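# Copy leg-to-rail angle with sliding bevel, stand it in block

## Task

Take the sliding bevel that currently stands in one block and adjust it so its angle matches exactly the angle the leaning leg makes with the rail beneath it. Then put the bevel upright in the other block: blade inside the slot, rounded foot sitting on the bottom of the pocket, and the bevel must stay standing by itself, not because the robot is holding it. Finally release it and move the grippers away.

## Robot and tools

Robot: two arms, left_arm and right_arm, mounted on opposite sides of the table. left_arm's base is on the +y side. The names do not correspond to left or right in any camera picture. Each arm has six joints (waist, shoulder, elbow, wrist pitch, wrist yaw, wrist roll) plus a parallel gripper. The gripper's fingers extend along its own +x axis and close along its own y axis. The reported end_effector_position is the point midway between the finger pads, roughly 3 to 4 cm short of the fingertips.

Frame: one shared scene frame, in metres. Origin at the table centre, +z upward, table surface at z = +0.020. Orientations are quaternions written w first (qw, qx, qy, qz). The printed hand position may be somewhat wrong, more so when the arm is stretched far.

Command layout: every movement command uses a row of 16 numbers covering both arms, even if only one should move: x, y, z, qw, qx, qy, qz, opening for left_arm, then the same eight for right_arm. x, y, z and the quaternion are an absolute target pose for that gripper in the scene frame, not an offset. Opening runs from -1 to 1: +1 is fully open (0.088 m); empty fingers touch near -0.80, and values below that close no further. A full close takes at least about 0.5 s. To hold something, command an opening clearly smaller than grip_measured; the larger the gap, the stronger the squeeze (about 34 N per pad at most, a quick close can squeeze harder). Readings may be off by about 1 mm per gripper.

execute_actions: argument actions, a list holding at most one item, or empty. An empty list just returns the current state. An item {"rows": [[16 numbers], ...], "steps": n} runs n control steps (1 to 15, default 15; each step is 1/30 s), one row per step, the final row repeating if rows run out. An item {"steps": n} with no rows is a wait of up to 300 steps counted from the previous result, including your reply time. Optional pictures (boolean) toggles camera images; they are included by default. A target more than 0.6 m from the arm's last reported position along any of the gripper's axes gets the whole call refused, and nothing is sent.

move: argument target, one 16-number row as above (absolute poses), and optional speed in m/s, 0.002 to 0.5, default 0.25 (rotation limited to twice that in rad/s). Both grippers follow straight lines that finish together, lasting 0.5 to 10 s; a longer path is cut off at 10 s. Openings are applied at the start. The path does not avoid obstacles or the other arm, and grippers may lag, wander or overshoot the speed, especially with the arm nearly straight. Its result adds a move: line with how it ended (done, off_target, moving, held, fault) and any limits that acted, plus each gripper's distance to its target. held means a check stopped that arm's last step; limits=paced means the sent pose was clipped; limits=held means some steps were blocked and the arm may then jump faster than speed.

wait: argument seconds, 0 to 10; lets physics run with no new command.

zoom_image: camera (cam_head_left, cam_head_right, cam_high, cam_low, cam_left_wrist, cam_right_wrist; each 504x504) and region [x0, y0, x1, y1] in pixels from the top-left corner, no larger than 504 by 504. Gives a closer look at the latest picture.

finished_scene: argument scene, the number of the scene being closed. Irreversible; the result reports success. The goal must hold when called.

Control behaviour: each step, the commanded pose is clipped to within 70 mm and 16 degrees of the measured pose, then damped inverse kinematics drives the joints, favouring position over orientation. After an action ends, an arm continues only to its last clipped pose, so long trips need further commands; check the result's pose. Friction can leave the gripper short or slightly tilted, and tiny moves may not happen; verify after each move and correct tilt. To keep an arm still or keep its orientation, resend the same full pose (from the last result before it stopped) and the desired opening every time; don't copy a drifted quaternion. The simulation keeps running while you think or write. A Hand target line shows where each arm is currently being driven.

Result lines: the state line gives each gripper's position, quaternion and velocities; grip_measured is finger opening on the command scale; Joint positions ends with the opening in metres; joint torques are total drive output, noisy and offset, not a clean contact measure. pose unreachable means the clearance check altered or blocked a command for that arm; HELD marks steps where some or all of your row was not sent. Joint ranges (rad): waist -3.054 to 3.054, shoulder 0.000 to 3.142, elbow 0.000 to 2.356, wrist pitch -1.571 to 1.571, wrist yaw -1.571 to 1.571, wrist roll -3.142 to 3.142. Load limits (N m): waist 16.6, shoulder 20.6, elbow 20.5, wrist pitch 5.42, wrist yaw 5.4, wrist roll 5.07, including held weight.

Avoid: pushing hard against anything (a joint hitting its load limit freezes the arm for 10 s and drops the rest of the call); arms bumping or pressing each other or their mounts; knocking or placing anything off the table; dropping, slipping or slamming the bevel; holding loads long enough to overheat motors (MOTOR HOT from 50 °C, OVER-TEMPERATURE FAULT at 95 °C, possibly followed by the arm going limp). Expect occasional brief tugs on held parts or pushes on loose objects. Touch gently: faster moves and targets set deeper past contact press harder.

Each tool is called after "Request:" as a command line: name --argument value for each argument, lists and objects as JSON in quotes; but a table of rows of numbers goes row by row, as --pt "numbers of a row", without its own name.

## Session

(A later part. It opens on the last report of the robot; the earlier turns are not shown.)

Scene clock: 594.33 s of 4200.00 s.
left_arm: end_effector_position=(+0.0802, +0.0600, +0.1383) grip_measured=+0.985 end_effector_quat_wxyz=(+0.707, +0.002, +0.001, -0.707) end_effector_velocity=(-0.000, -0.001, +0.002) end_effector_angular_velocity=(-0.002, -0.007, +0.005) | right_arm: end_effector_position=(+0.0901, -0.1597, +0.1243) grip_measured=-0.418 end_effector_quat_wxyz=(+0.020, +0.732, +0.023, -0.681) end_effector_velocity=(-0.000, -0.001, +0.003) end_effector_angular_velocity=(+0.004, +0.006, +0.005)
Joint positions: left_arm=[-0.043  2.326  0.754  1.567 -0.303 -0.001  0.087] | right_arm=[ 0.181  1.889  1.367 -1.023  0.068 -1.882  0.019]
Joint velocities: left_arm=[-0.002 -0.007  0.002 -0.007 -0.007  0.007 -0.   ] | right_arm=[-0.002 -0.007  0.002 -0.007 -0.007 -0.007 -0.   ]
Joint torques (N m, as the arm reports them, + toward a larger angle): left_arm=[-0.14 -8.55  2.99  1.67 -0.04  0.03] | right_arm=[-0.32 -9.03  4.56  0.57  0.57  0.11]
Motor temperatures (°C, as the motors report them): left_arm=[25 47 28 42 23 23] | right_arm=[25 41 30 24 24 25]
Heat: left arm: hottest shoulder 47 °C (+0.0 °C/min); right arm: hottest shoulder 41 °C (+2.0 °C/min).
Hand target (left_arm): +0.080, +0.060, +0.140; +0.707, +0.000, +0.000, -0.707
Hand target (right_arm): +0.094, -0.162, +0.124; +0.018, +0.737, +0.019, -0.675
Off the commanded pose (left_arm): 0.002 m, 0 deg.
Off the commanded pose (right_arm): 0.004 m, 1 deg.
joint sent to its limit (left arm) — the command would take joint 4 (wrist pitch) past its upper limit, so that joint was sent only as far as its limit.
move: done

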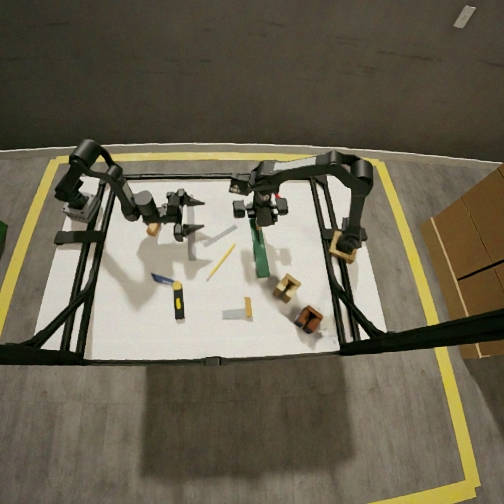

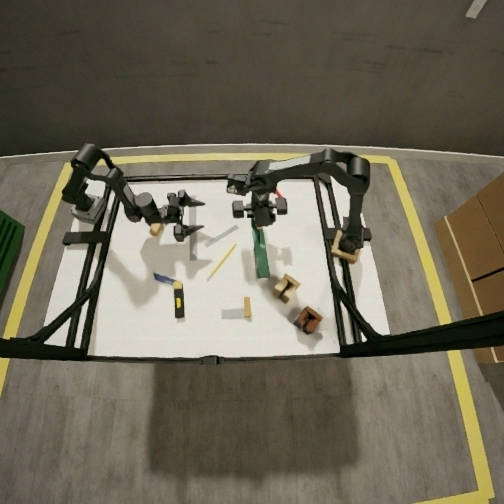

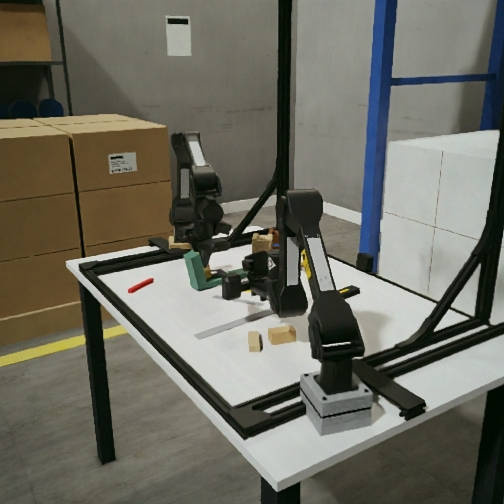

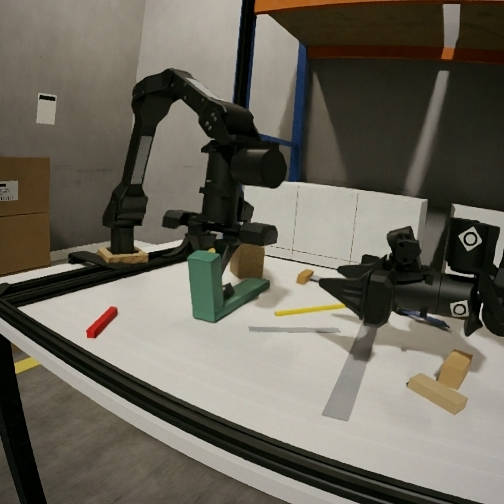

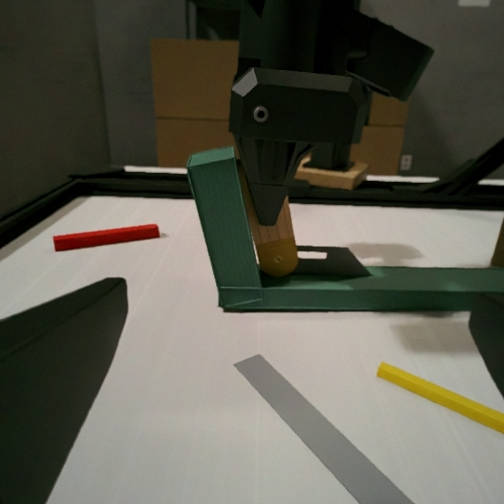

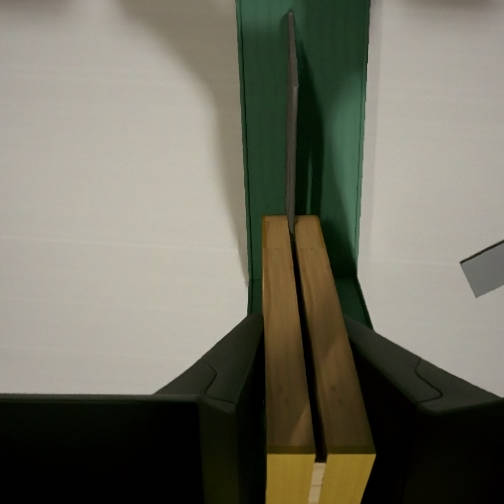

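Request:
zoom_image --camera "cam_left_wrist" --region '[210,120,320,300]'

Request:
zoom_image --camera "cam_low" --region '[170,220,280,330]'

Region (210, 120, 320, 300) of cam_left_wrist's 504x504 image, scaled by 2.800, with more detail than that image has.

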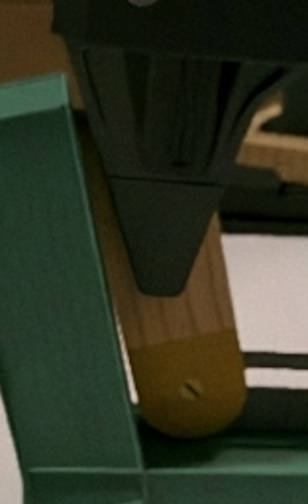

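Region (170, 220, 280, 330) of cam_low's 504x504 image, scaled by 4.582, with more detail than that image has.

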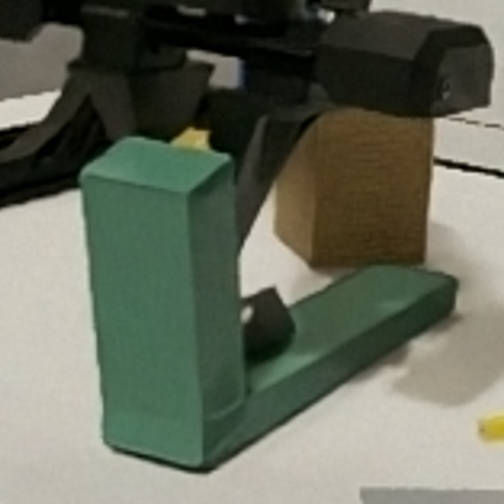

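Request:
move --target '[0.08,0.06,0.14,0.7071,0,0,-0.7071,1,0.0925,-0.162,0.1235,-0.0174,-0.7459,-0.0195,0.6657,-0.6]' --speed 0.004

Request:
zoom_image --camera "cam_left_wrist" --region '[210,120,390,300]'

Scene clock: 618.97 s of 4200.00 s.
left_arm: end_effector_position=(+0.0802, +0.0600, +0.1384) grip_measured=+0.985 end_effector_quat_wxyz=(+0.707, +0.002, +0.001, -0.707) end_effector_velocity=(+0.000, +0.001, -0.001) end_effector_angular_velocity=(+0.007, +0.005, +0.005) | right_arm: end_effector_position=(+0.0898, -0.1592, +0.1240) grip_measured=-0.418 end_effector_quat_wxyz=(+0.019, +0.741, +0.024, -0.671) end_effector_velocity=(-0.002, +0.000, +0.004) end_effector_angular_velocity=(+0.013, +0.020, -0.009)
Joint positions: left_arm=[-0.043  2.326  0.754  1.567 -0.303 -0.001  0.087] | right_arm=[ 0.193  1.886  1.359 -1.012  0.094 -1.871  0.019]
Joint velocities: left_arm=[-0.002 -0.002 -0.002 -0.007 -0.007 -0.007 -0.   ] | right_arm=[-0.002 -0.012  0.002 -0.007 -0.022  0.007 -0.   ]
Joint torques (N m, as the arm reports them, + toward a larger angle): left_arm=[-0.09 -8.49  3.02  1.67 -0.05  0.02] | right_arm=[-0.21 -9.37  4.26  0.52  0.57  0.13]
Motor temperatures (°C, as the motors report them): left_arm=[25 46 28 42 23 23] | right_arm=[25 41 30 24 24 25]
Heat: left arm: hottest shoulder 46 °C (-1.0 °C/min); right arm: hottest shoulder 41 °C (+1.0 °C/min).
Hand target (left_arm): +0.080, +0.060, +0.140; +0.707, +0.000, +0.000, -0.707
Hand target (right_arm): +0.092, -0.162, +0.124; +0.018, +0.746, +0.020, -0.666
Off the commanded pose (left_arm): 0.002 m, 0 deg.
Off the commanded pose (right_arm): 0.004 m, 1 deg.
joint sent to its limit (left arm) — the command would take joint 4 (wrist pitch) past its upper limit, so that joint was sent only as far as its limit.
move: done

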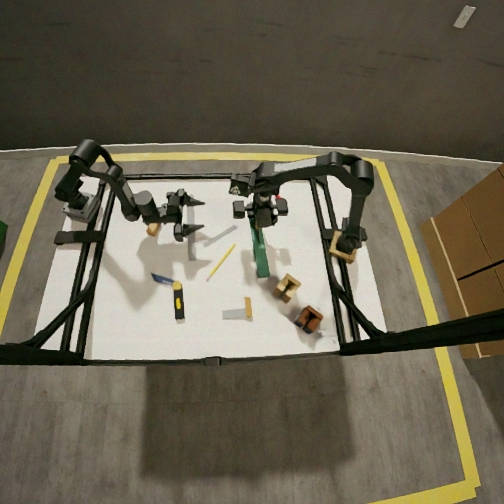

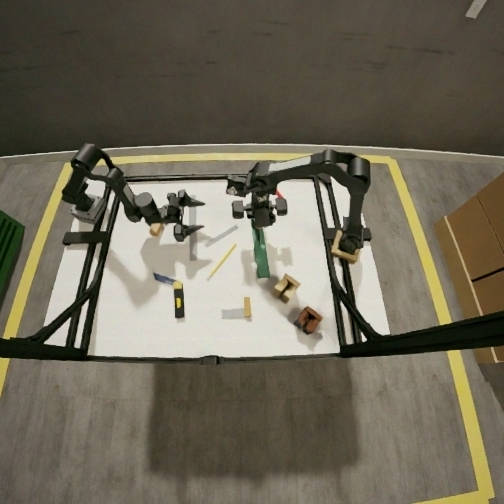

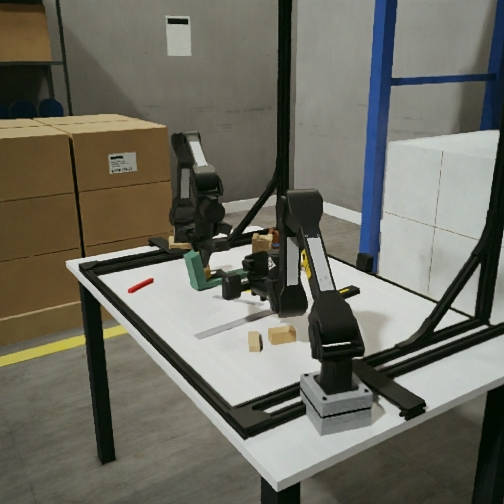

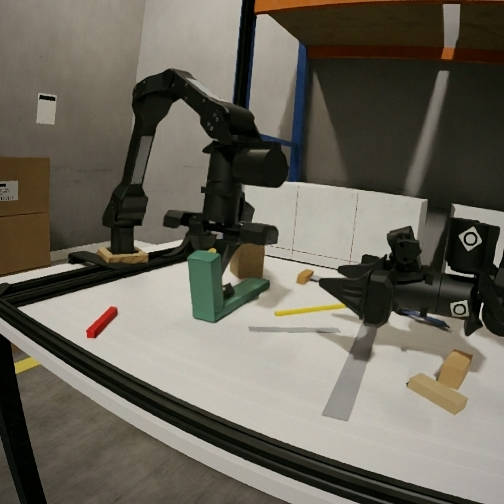

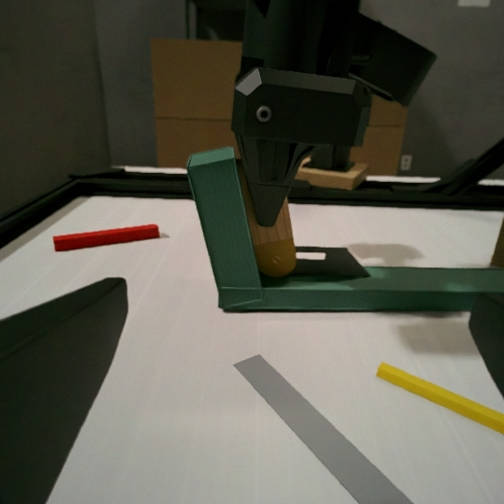

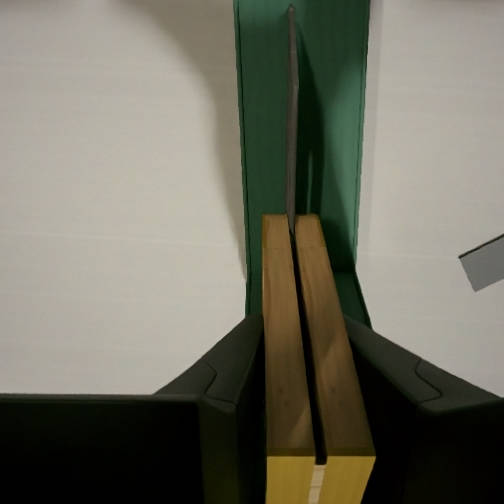

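Region (210, 120, 390, 300) of cam_left_wrist's 504x504 image, scaled by 2.800, with more detail than that image has.

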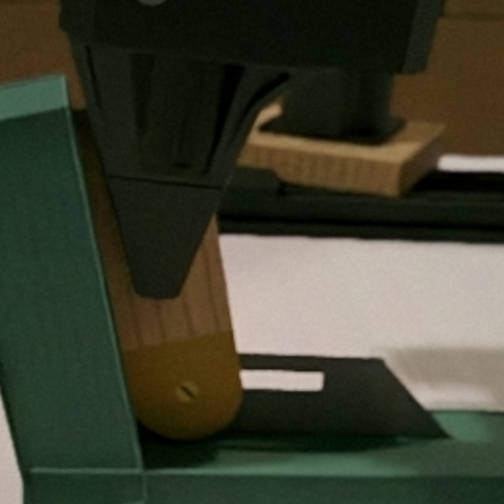

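Request:
zoom_image --camera "cam_left_wrist" --region '[220,135,290,285]'

Region (220, 135, 290, 285) of cam_left_wrist's 504x504 image, scaled by 3.360, with more detail than that image has; it fills the left 235 columns of this view, and the rest is white.

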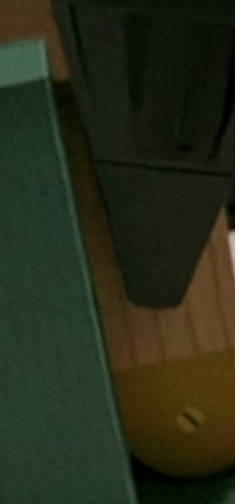

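Request:
move --target '[0.08,0.06,0.14,0.7071,0,0,-0.7071,1,0.0925,-0.162,0.1205,-0.0174,-0.7459,-0.0195,0.6657,-0.6]' --speed 0.003

Request:
zoom_image --camera "cam_left_wrist" --region '[210,120,390,300]'

Scene clock: 649.47 s of 4200.00 s.
left_arm: end_effector_position=(+0.0801, +0.0601, +0.1386) grip_measured=+0.985 end_effector_quat_wxyz=(+0.707, +0.002, +0.001, -0.707) end_effector_velocity=(+0.002, -0.000, -0.005) end_effector_angular_velocity=(+0.021, +0.001, +0.020) | right_arm: end_effector_position=(+0.0898, -0.1593, +0.1235) grip_measured=-0.418 end_effector_quat_wxyz=(+0.018, +0.743, +0.025, -0.669) end_effector_velocity=(+0.000, +0.001, +0.002) end_effector_angular_velocity=(+0.013, +0.004, +0.005)
Joint positions: left_arm=[-0.044  2.326  0.754  1.567 -0.303 -0.001  0.087] | right_arm=[ 0.195  1.882  1.352 -1.004  0.099 -1.869  0.019]
Joint velocities: left_arm=[-0.002  0.002  0.002 -0.022 -0.022 -0.007 -0.   ] | right_arm=[-0.002 -0.007 -0.002  0.007 -0.007 -0.007 -0.   ]
Joint torques (N m, as the arm reports them, + toward a larger angle): left_arm=[-0.11 -8.45  3.06  1.66 -0.05  0.02] | right_arm=[-0.4  -8.48  4.14  0.79  0.41  0.11]
Motor temperatures (°C, as the motors report them): left_arm=[25 46 28 42 23 23] | right_arm=[25 41 30 24 24 25]
Heat: left arm: hottest shoulder 46 °C (-1.0 °C/min); right arm: hottest shoulder 41 °C (+0.0 °C/min).
Hand target (left_arm): +0.080, +0.060, +0.140; +0.707, +0.000, +0.000, -0.707
Hand target (right_arm): +0.093, -0.162, +0.121; +0.017, +0.746, +0.019, -0.666
Off the commanded pose (left_arm): 0.001 m, 0 deg.
Off the commanded pose (right_arm): 0.005 m, 1 deg.
joint sent to its limit (left arm) — the command would take joint 4 (wrist pitch) past its upper limit, so that joint was sent only as far as its limit.
move: done

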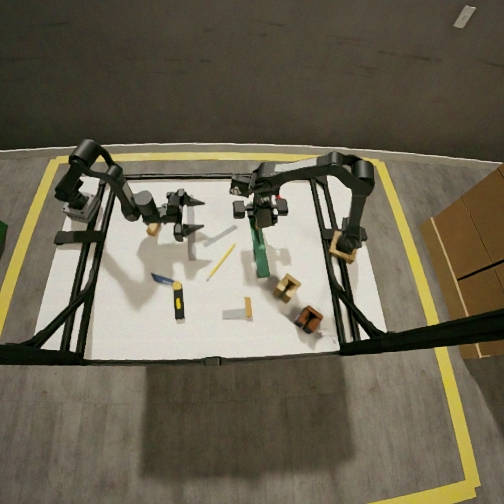

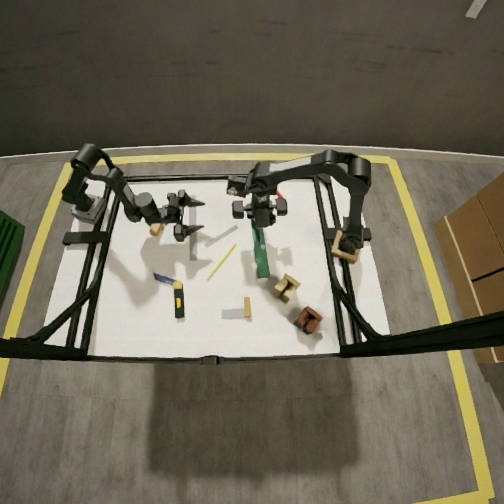

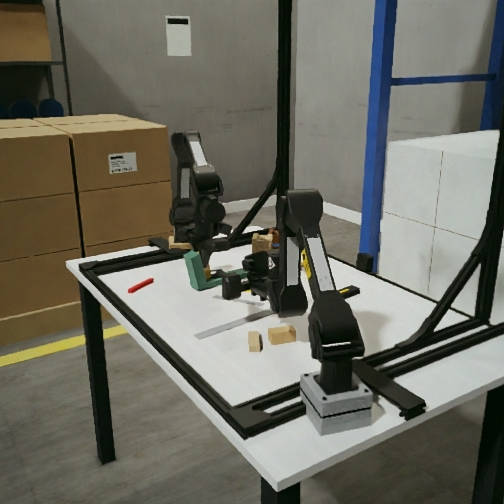

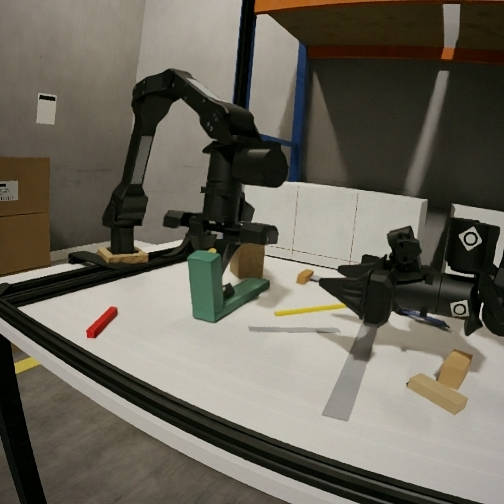

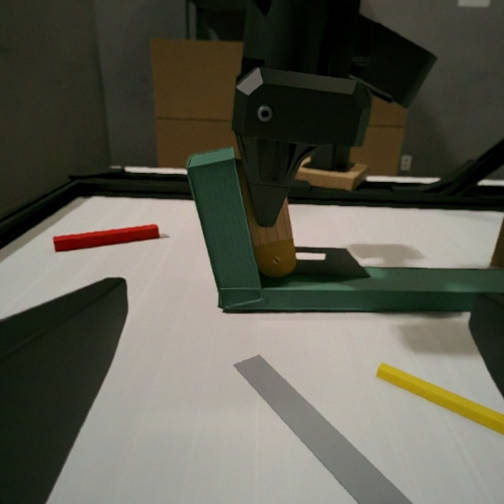

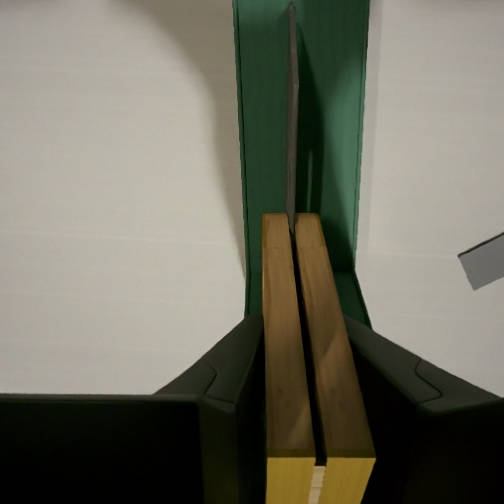

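Region (210, 120, 390, 300) of cam_left_wrist's 504x504 image, scaled by 2.800, with more detail than that image has.

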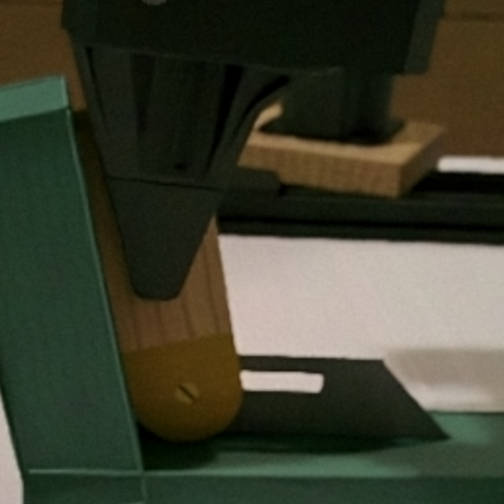

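Request:
move --target '[0.096,0.06,0.135,0.7071,0,0,-0.7071,1,0.0925,-0.162,0.1215,-0.0174,-0.7459,-0.0195,0.6657,-0.6]' --speed 0.02

Request:
zoom_image --camera "cam_left_wrist" --region '[220,110,340,300]'

Scene clock: 664.30 s of 4200.00 s.
left_arm: end_effector_position=(+0.0945, +0.0589, +0.1357) grip_measured=+0.985 end_effector_quat_wxyz=(+0.707, +0.006, +0.004, -0.707) end_effector_velocity=(+0.000, +0.000, -0.001) end_effector_angular_velocity=(+0.007, +0.006, -0.005) | right_arm: end_effector_position=(+0.0898, -0.1593, +0.1237) grip_measured=-0.418 end_effector_quat_wxyz=(+0.017, +0.743, +0.025, -0.668) end_effector_velocity=(+0.001, -0.005, -0.000) end_effector_angular_velocity=(-0.024, -0.002, +0.005)
Joint positions: left_arm=[-0.001  2.325  0.743  1.567 -0.262 -0.001  0.087] | right_arm=[ 0.195  1.88   1.35  -1.002  0.099 -1.869  0.019]
Joint velocities: left_arm=[ 0.002 -0.002 -0.002 -0.007  0.007 -0.007 -0.   ] | right_arm=[-0.002  0.002  0.002 -0.022  0.007 -0.007  0.   ]
Joint torques (N m, as the arm reports them, + toward a larger angle): left_arm=[ 0.28 -8.28  2.41  1.66  0.08 -0.13] | right_arm=[-0.41 -8.4   4.77  0.34  0.39  0.09]
Motor temperatures (°C, as the motors report them): left_arm=[25 46 28 42 23 23] | right_arm=[25 41 30 24 24 25]
Heat: left arm: hottest shoulder 46 °C (-1.0 °C/min); right arm: hottest shoulder 41 °C (+0.0 °C/min).
Hand target (left_arm): +0.096, +0.060, +0.135; +0.707, +0.006, +0.006, -0.707
Hand target (right_arm): +0.092, -0.162, +0.122; +0.018, +0.746, +0.019, -0.666
Off the commanded pose (left_arm): 0.002 m, 1 deg.
Off the commanded pose (right_arm): 0.004 m, 1 deg.
joint sent to its limit (left arm) — the command would take joint 4 (wrist pitch) past its upper limit, so that joint was sent only as far as its limit.
move: done

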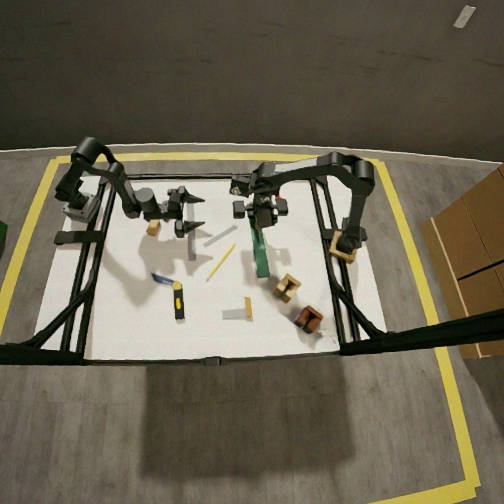

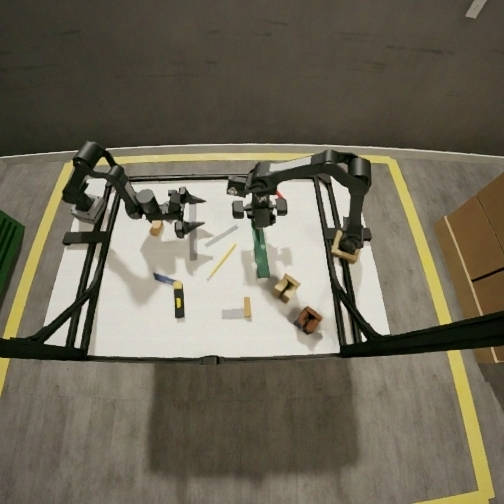

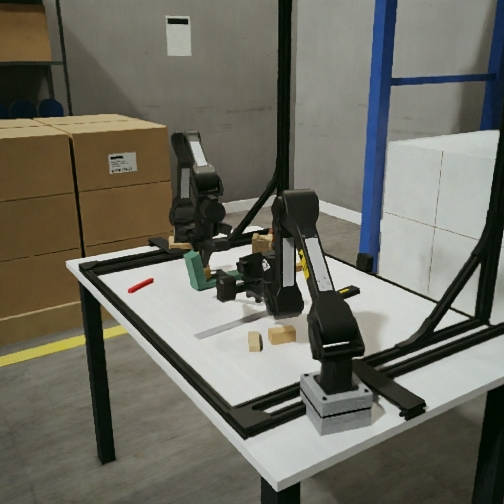

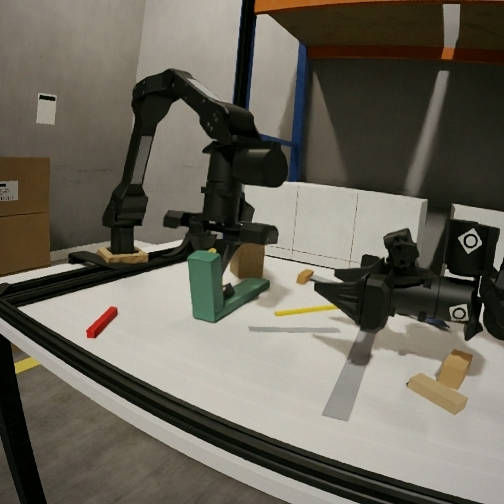

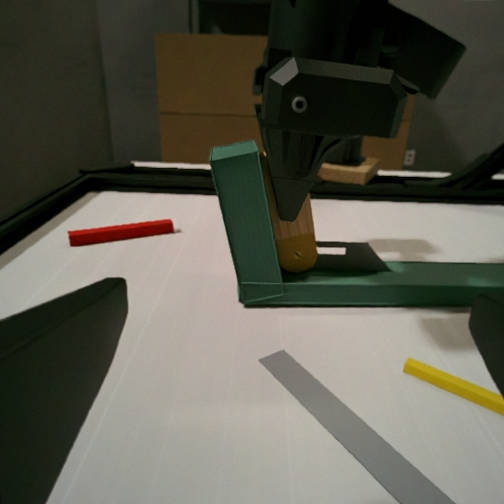

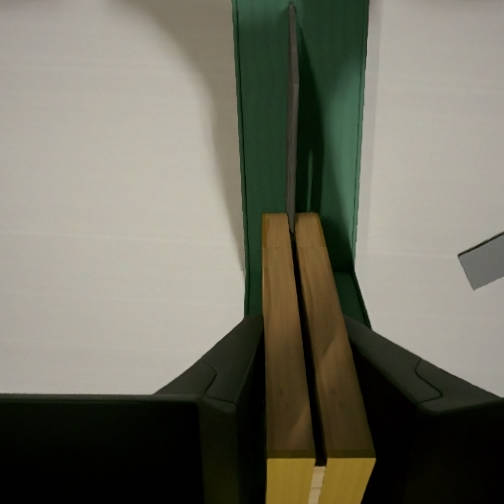

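Region (220, 110, 340, 300) of cam_left_wrist's 504x504 image, scaled by 2.653, with more detail than that image has; it fills the left 318 columns of this view, and the rest is white.

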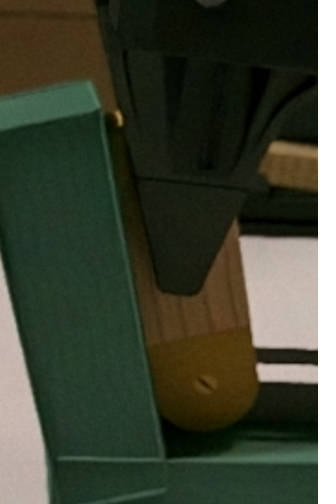

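Request:
move --target '[0.088,0.06,0.135,0.7071,0,0,-0.7071,1,0.0955,-0.162,0.1215,-0.0177,-0.7400,-0.0194,0.6722,-0.6]' --speed 0.004

Request:
zoom_image --camera "cam_left_wrist" --region '[220,110,410,300]'

Scene clock: 697.77 s of 4200.00 s.
left_arm: end_effector_position=(+0.0895, +0.0608, +0.1352) grip_measured=+0.985 end_effector_quat_wxyz=(+0.708, +0.007, +0.005, -0.706) end_effector_velocity=(+0.005, +0.001, -0.000) end_effector_angular_velocity=(-0.003, +0.007, +0.034) | right_arm: end_effector_position=(+0.0897, -0.1598, +0.1237) grip_measured=-0.418 end_effector_quat_wxyz=(+0.017, +0.738, +0.028, -0.673) end_effector_velocity=(-0.002, -0.000, +0.001) end_effector_angular_velocity=(+0.000, +0.008, -0.005)
Joint positions: left_arm=[-0.018  2.325  0.741  1.567 -0.28  -0.002  0.087] | right_arm=[ 0.189  1.878  1.348 -1.002  0.085 -1.878  0.019]
Joint velocities: left_arm=[-0.002  0.002 -0.002  0.007 -0.037 -0.007  0.   ] | right_arm=[ 0.002 -0.002  0.002 -0.007 -0.007  0.007 -0.   ]
Joint torques (N m, as the arm reports them, + toward a larger angle): left_arm=[-0.39 -7.59  3.7   1.66 -0.09 -0.05] | right_arm=[-1.17 -7.42  6.18 -0.08  0.24 -0.1 ]
Motor temperatures (°C, as the motors report them): left_arm=[25 46 28 42 23 23] | right_arm=[25 40 30 24 24 25]
Heat: left arm: hottest shoulder 46 °C (+0.0 °C/min); right arm: hottest shoulder 40 °C (-1.0 °C/min).
Hand target (left_arm): +0.088, +0.060, +0.135; +0.707, +0.005, +0.005, -0.707
Hand target (right_arm): +0.095, -0.162, +0.122; +0.018, +0.740, +0.020, -0.672
Off the commanded pose (left_arm): 0.002 m, 1 deg.
Off the commanded pose (right_arm): 0.007 m, 1 deg.
joint sent to its limit (left arm) — the command would take joint 4 (wrist pitch) past its upper limit, so that joint was sent only as far as its limit.
move: done

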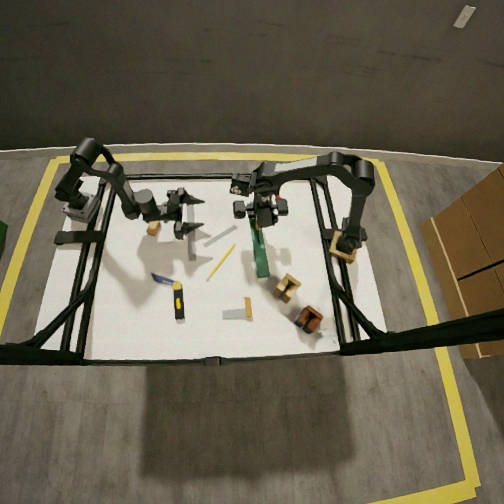

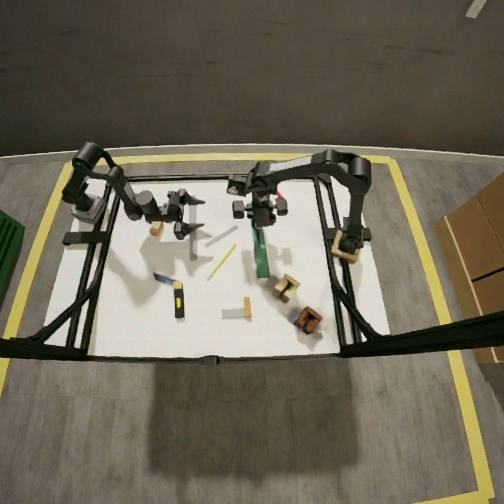

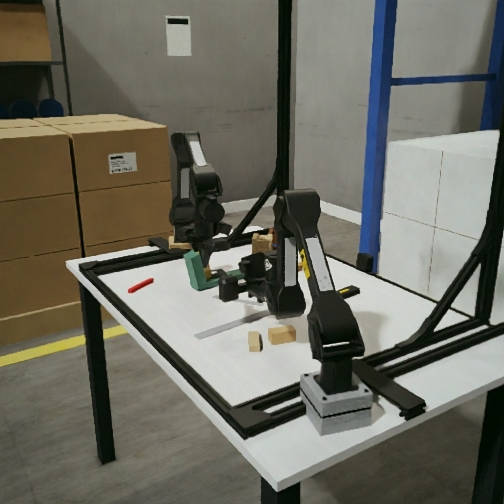

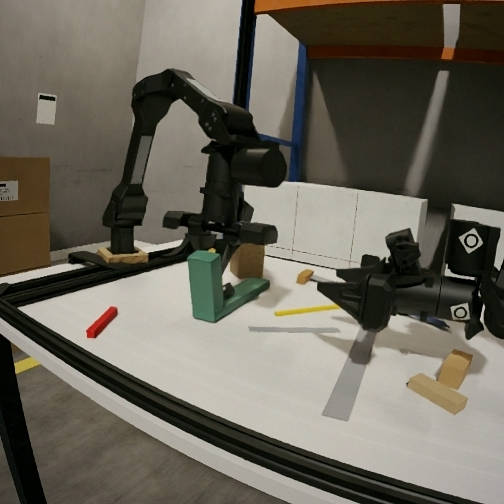

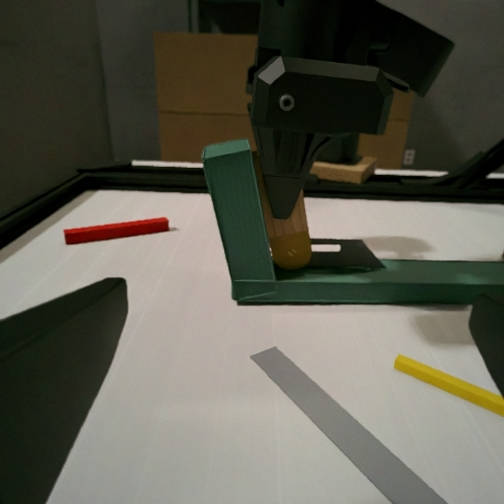

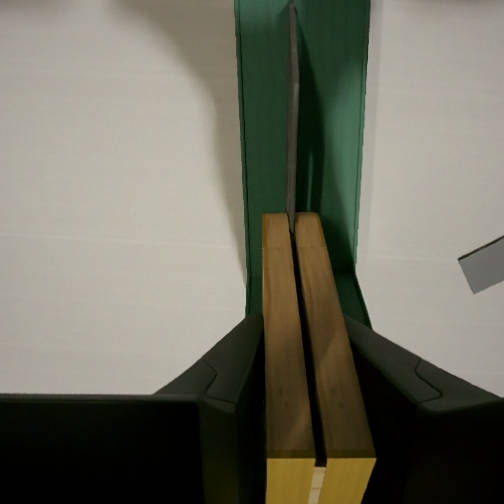

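Region (220, 110, 410, 300) of cam_left_wrist's 504x504 image, scaled by 2.653, with more detail than that image has.

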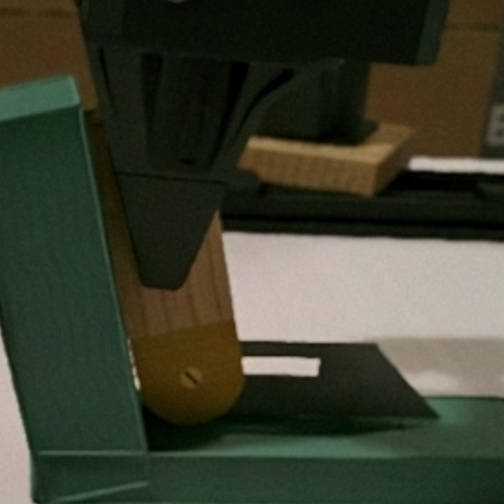

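Request:
move --target '[0.088,0.06,0.135,0.7071,0,0,-0.7071,1,0.0945,-0.162,0.1215,-0.0174,-0.7476,-0.0196,0.6637,-0.6]' --speed 0.003

Request:
zoom_image --camera "cam_left_wrist" --region '[220,110,410,300]'

Scene clock: 725.97 s of 4200.00 s.
left_arm: end_effector_position=(+0.0891, +0.0606, +0.1349) grip_measured=+0.985 end_effector_quat_wxyz=(+0.708, +0.007, +0.005, -0.707) end_effector_velocity=(-0.002, +0.001, -0.001) end_effector_angular_velocity=(+0.007, +0.005, +0.000) | right_arm: end_effector_position=(+0.0900, -0.1597, +0.1238) grip_measured=-0.418 end_effector_quat_wxyz=(+0.019, +0.743, +0.027, -0.669) end_effector_velocity=(+0.001, -0.003, +0.000) end_effector_angular_velocity=(-0.006, +0.009, +0.000)
Joint positions: left_arm=[-0.019  2.327  0.742  1.567 -0.28  -0.002  0.087] | right_arm=[ 0.194  1.879  1.349 -1.002  0.098 -1.874  0.019]
Joint velocities: left_arm=[-0.007 -0.002 -0.002 -0.007 -0.007 -0.007 -0.   ] | right_arm=[-0.007 -0.002 -0.002 -0.007 -0.007 -0.007 -0.   ]
Joint torques (N m, as the arm reports them, + toward a larger angle): left_arm=[-0.33 -7.76  3.55  1.65 -0.08 -0.04] | right_arm=[-0.56 -8.17  4.87  0.56  0.63  0.14]
Motor temperatures (°C, as the motors report them): left_arm=[25 46 28 42 23 23] | right_arm=[25 39 31 24 24 25]
Heat: left arm: hottest shoulder 46 °C (+0.0 °C/min); right arm: hottest shoulder 39 °C (-2.0 °C/min).
Hand target (left_arm): +0.088, +0.060, +0.135; +0.707, +0.005, +0.005, -0.707
Hand target (right_arm): +0.094, -0.162, +0.121; +0.018, +0.748, +0.020, -0.664
Off the commanded pose (left_arm): 0.001 m, 1 deg.
Off the commanded pose (right_arm): 0.006 m, 1 deg.
joint sent to its limit (left arm) — the command would take joint 4 (wrist pitch) past its upper limit, so that joint was sent only as far as its limit.
move: done

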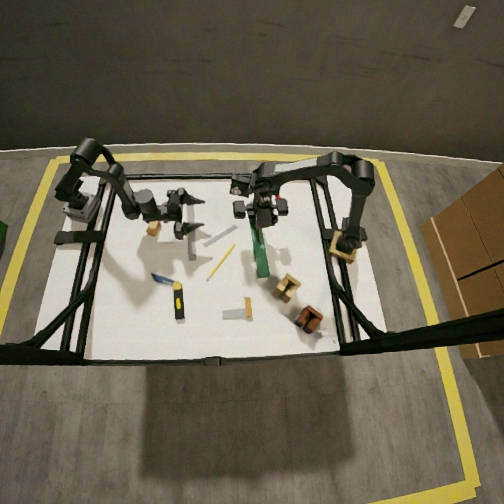

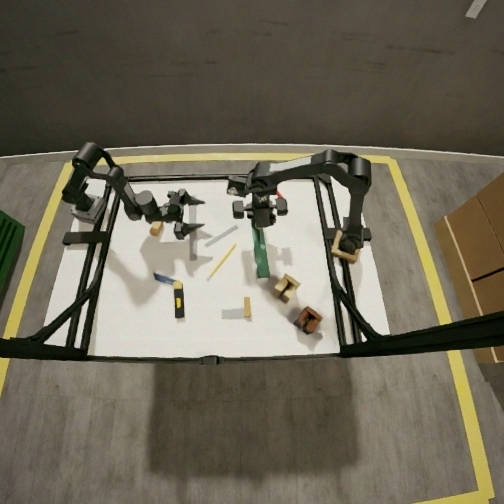

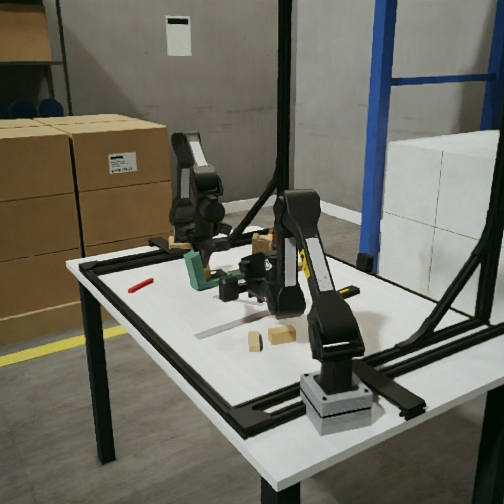

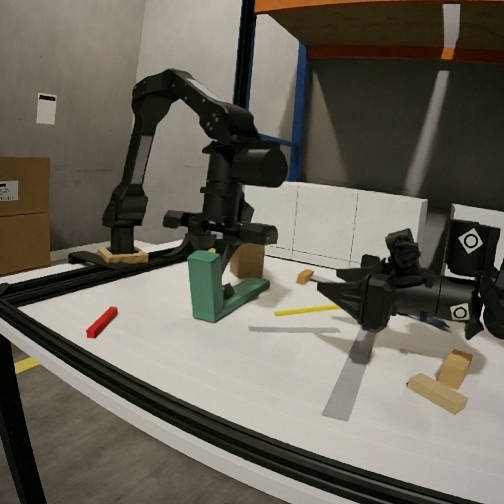

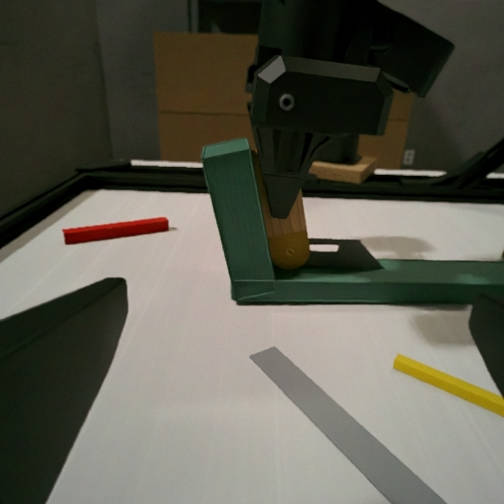

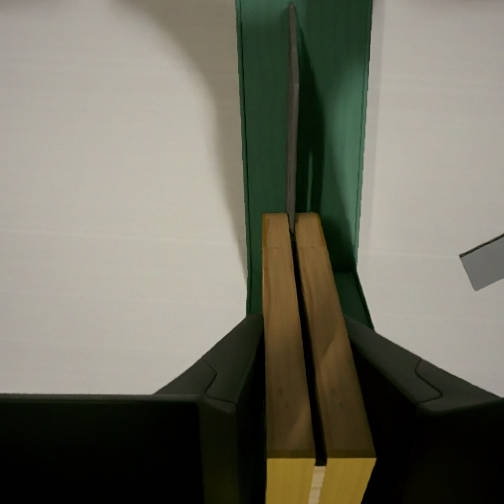

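Region (220, 110, 410, 300) of cam_left_wrist's 504x504 image, scaled by 2.653, with more detail than that image has.

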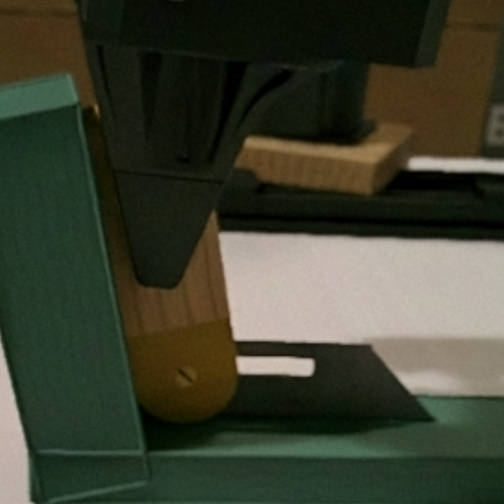

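Request:
move --target '[0.088,0.06,0.135,0.7071,0,0,-0.7071,1,0.0885,-0.160,0.140,-0.0177,-0.7400,-0.0194,0.6722,-0.6]' --speed 0.008

Request:
zoom_image --camera "cam_left_wrist" --region '[220,110,410,300]'

Scene clock: 737.70 s of 4200.00 s.
left_arm: end_effector_position=(+0.0891, +0.0605, +0.1348) grip_measured=+0.985 end_effector_quat_wxyz=(+0.708, +0.007, +0.005, -0.707) end_effector_velocity=(-0.002, +0.001, +0.002) end_effector_angular_velocity=(-0.007, -0.005, -0.010) | right_arm: end_effector_position=(+0.0884, -0.1631, +0.1341) grip_measured=-0.418 end_effector_quat_wxyz=(+0.026, +0.739, +0.014, -0.673) end_effector_velocity=(-0.005, -0.004, +0.001) end_effector_angular_velocity=(-0.014, +0.026, +0.025)
Joint positions: left_arm=[-0.019  2.327  0.743  1.567 -0.28  -0.002  0.087] | right_arm=[ 0.195  1.879  1.391 -1.075  0.095 -1.864  0.019]
Joint velocities: left_arm=[-0.002 -0.002 -0.002  0.007  0.007  0.007 -0.   ] | right_arm=[ 0.002 -0.007 -0.002 -0.022 -0.022 -0.022 -0.   ]
Joint torques (N m, as the arm reports them, + toward a larger angle): left_arm=[-0.29 -7.84  3.48  1.65 -0.07 -0.03] | right_arm=[ 0.09 -9.5   7.67 -0.08 -0.1   0.13]
Motor temperatures (°C, as the motors report them): left_arm=[25 45 28 42 23 23] | right_arm=[25 40 31 24 24 25]
Heat: left arm: hottest shoulder 45 °C (-1.0 °C/min); right arm: hottest shoulder 40 °C (+0.0 °C/min).
Hand target (left_arm): +0.088, +0.060, +0.135; +0.707, +0.005, +0.005, -0.707
Hand target (right_arm): +0.088, -0.160, +0.140; +0.018, +0.740, +0.019, -0.672
Off the commanded pose (left_arm): 0.001 m, 1 deg.
Off the commanded pose (right_arm): 0.007 m, 1 deg.
joint sent to its limit (left arm) — the command would take joint 4 (wrist pitch) past its upper limit, so that joint was sent only as far as its limit.
move: done

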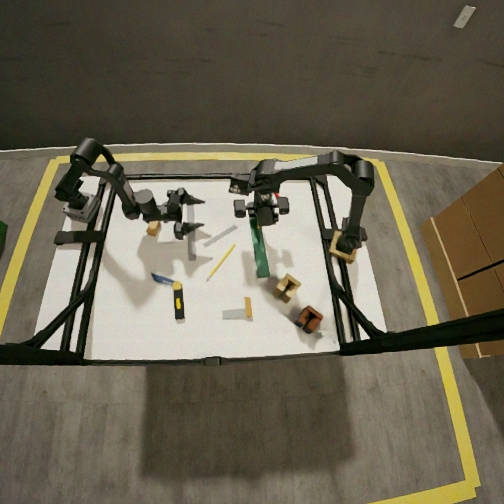

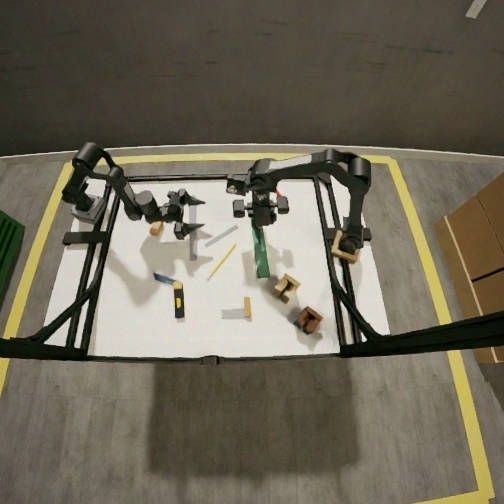

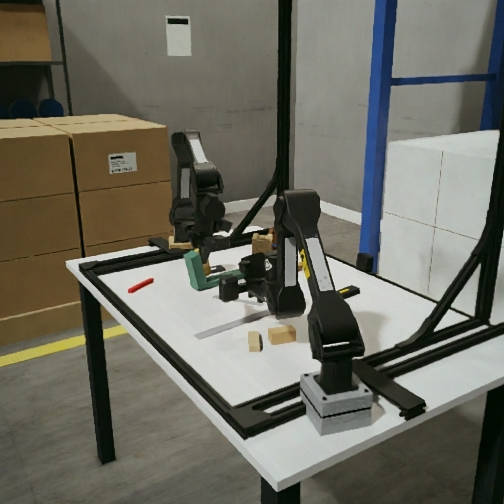

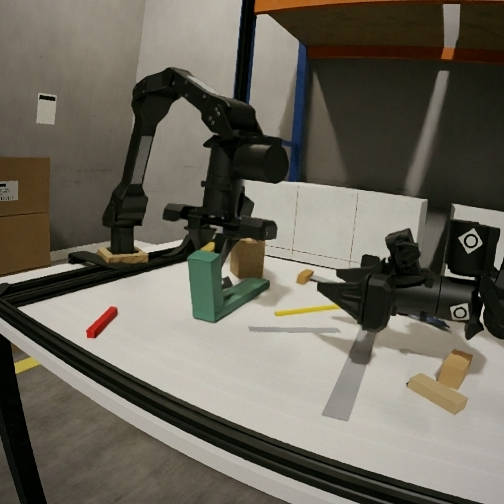

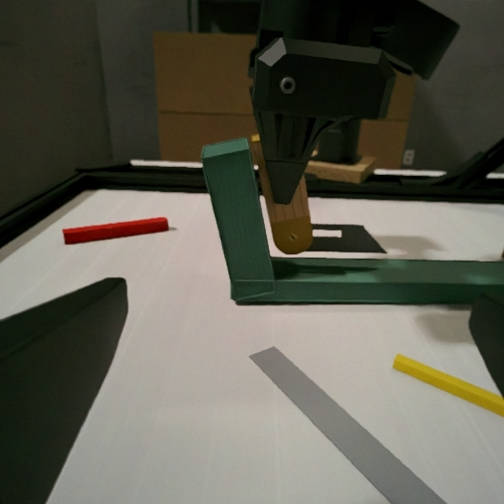

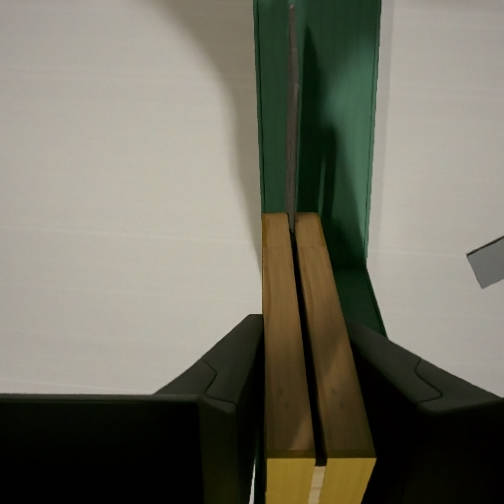

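Region (220, 110, 410, 300) of cam_left_wrist's 504x504 image, scaled by 2.653, with more detail than that image has.

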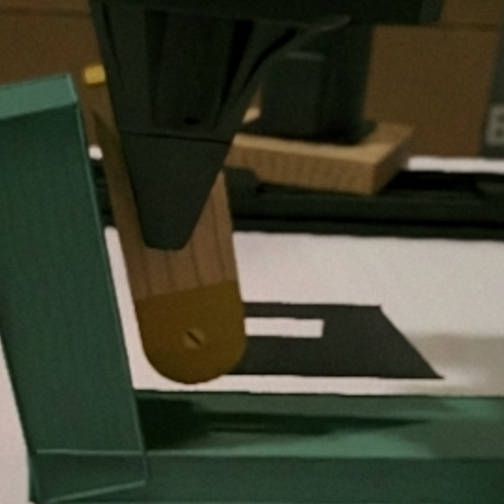

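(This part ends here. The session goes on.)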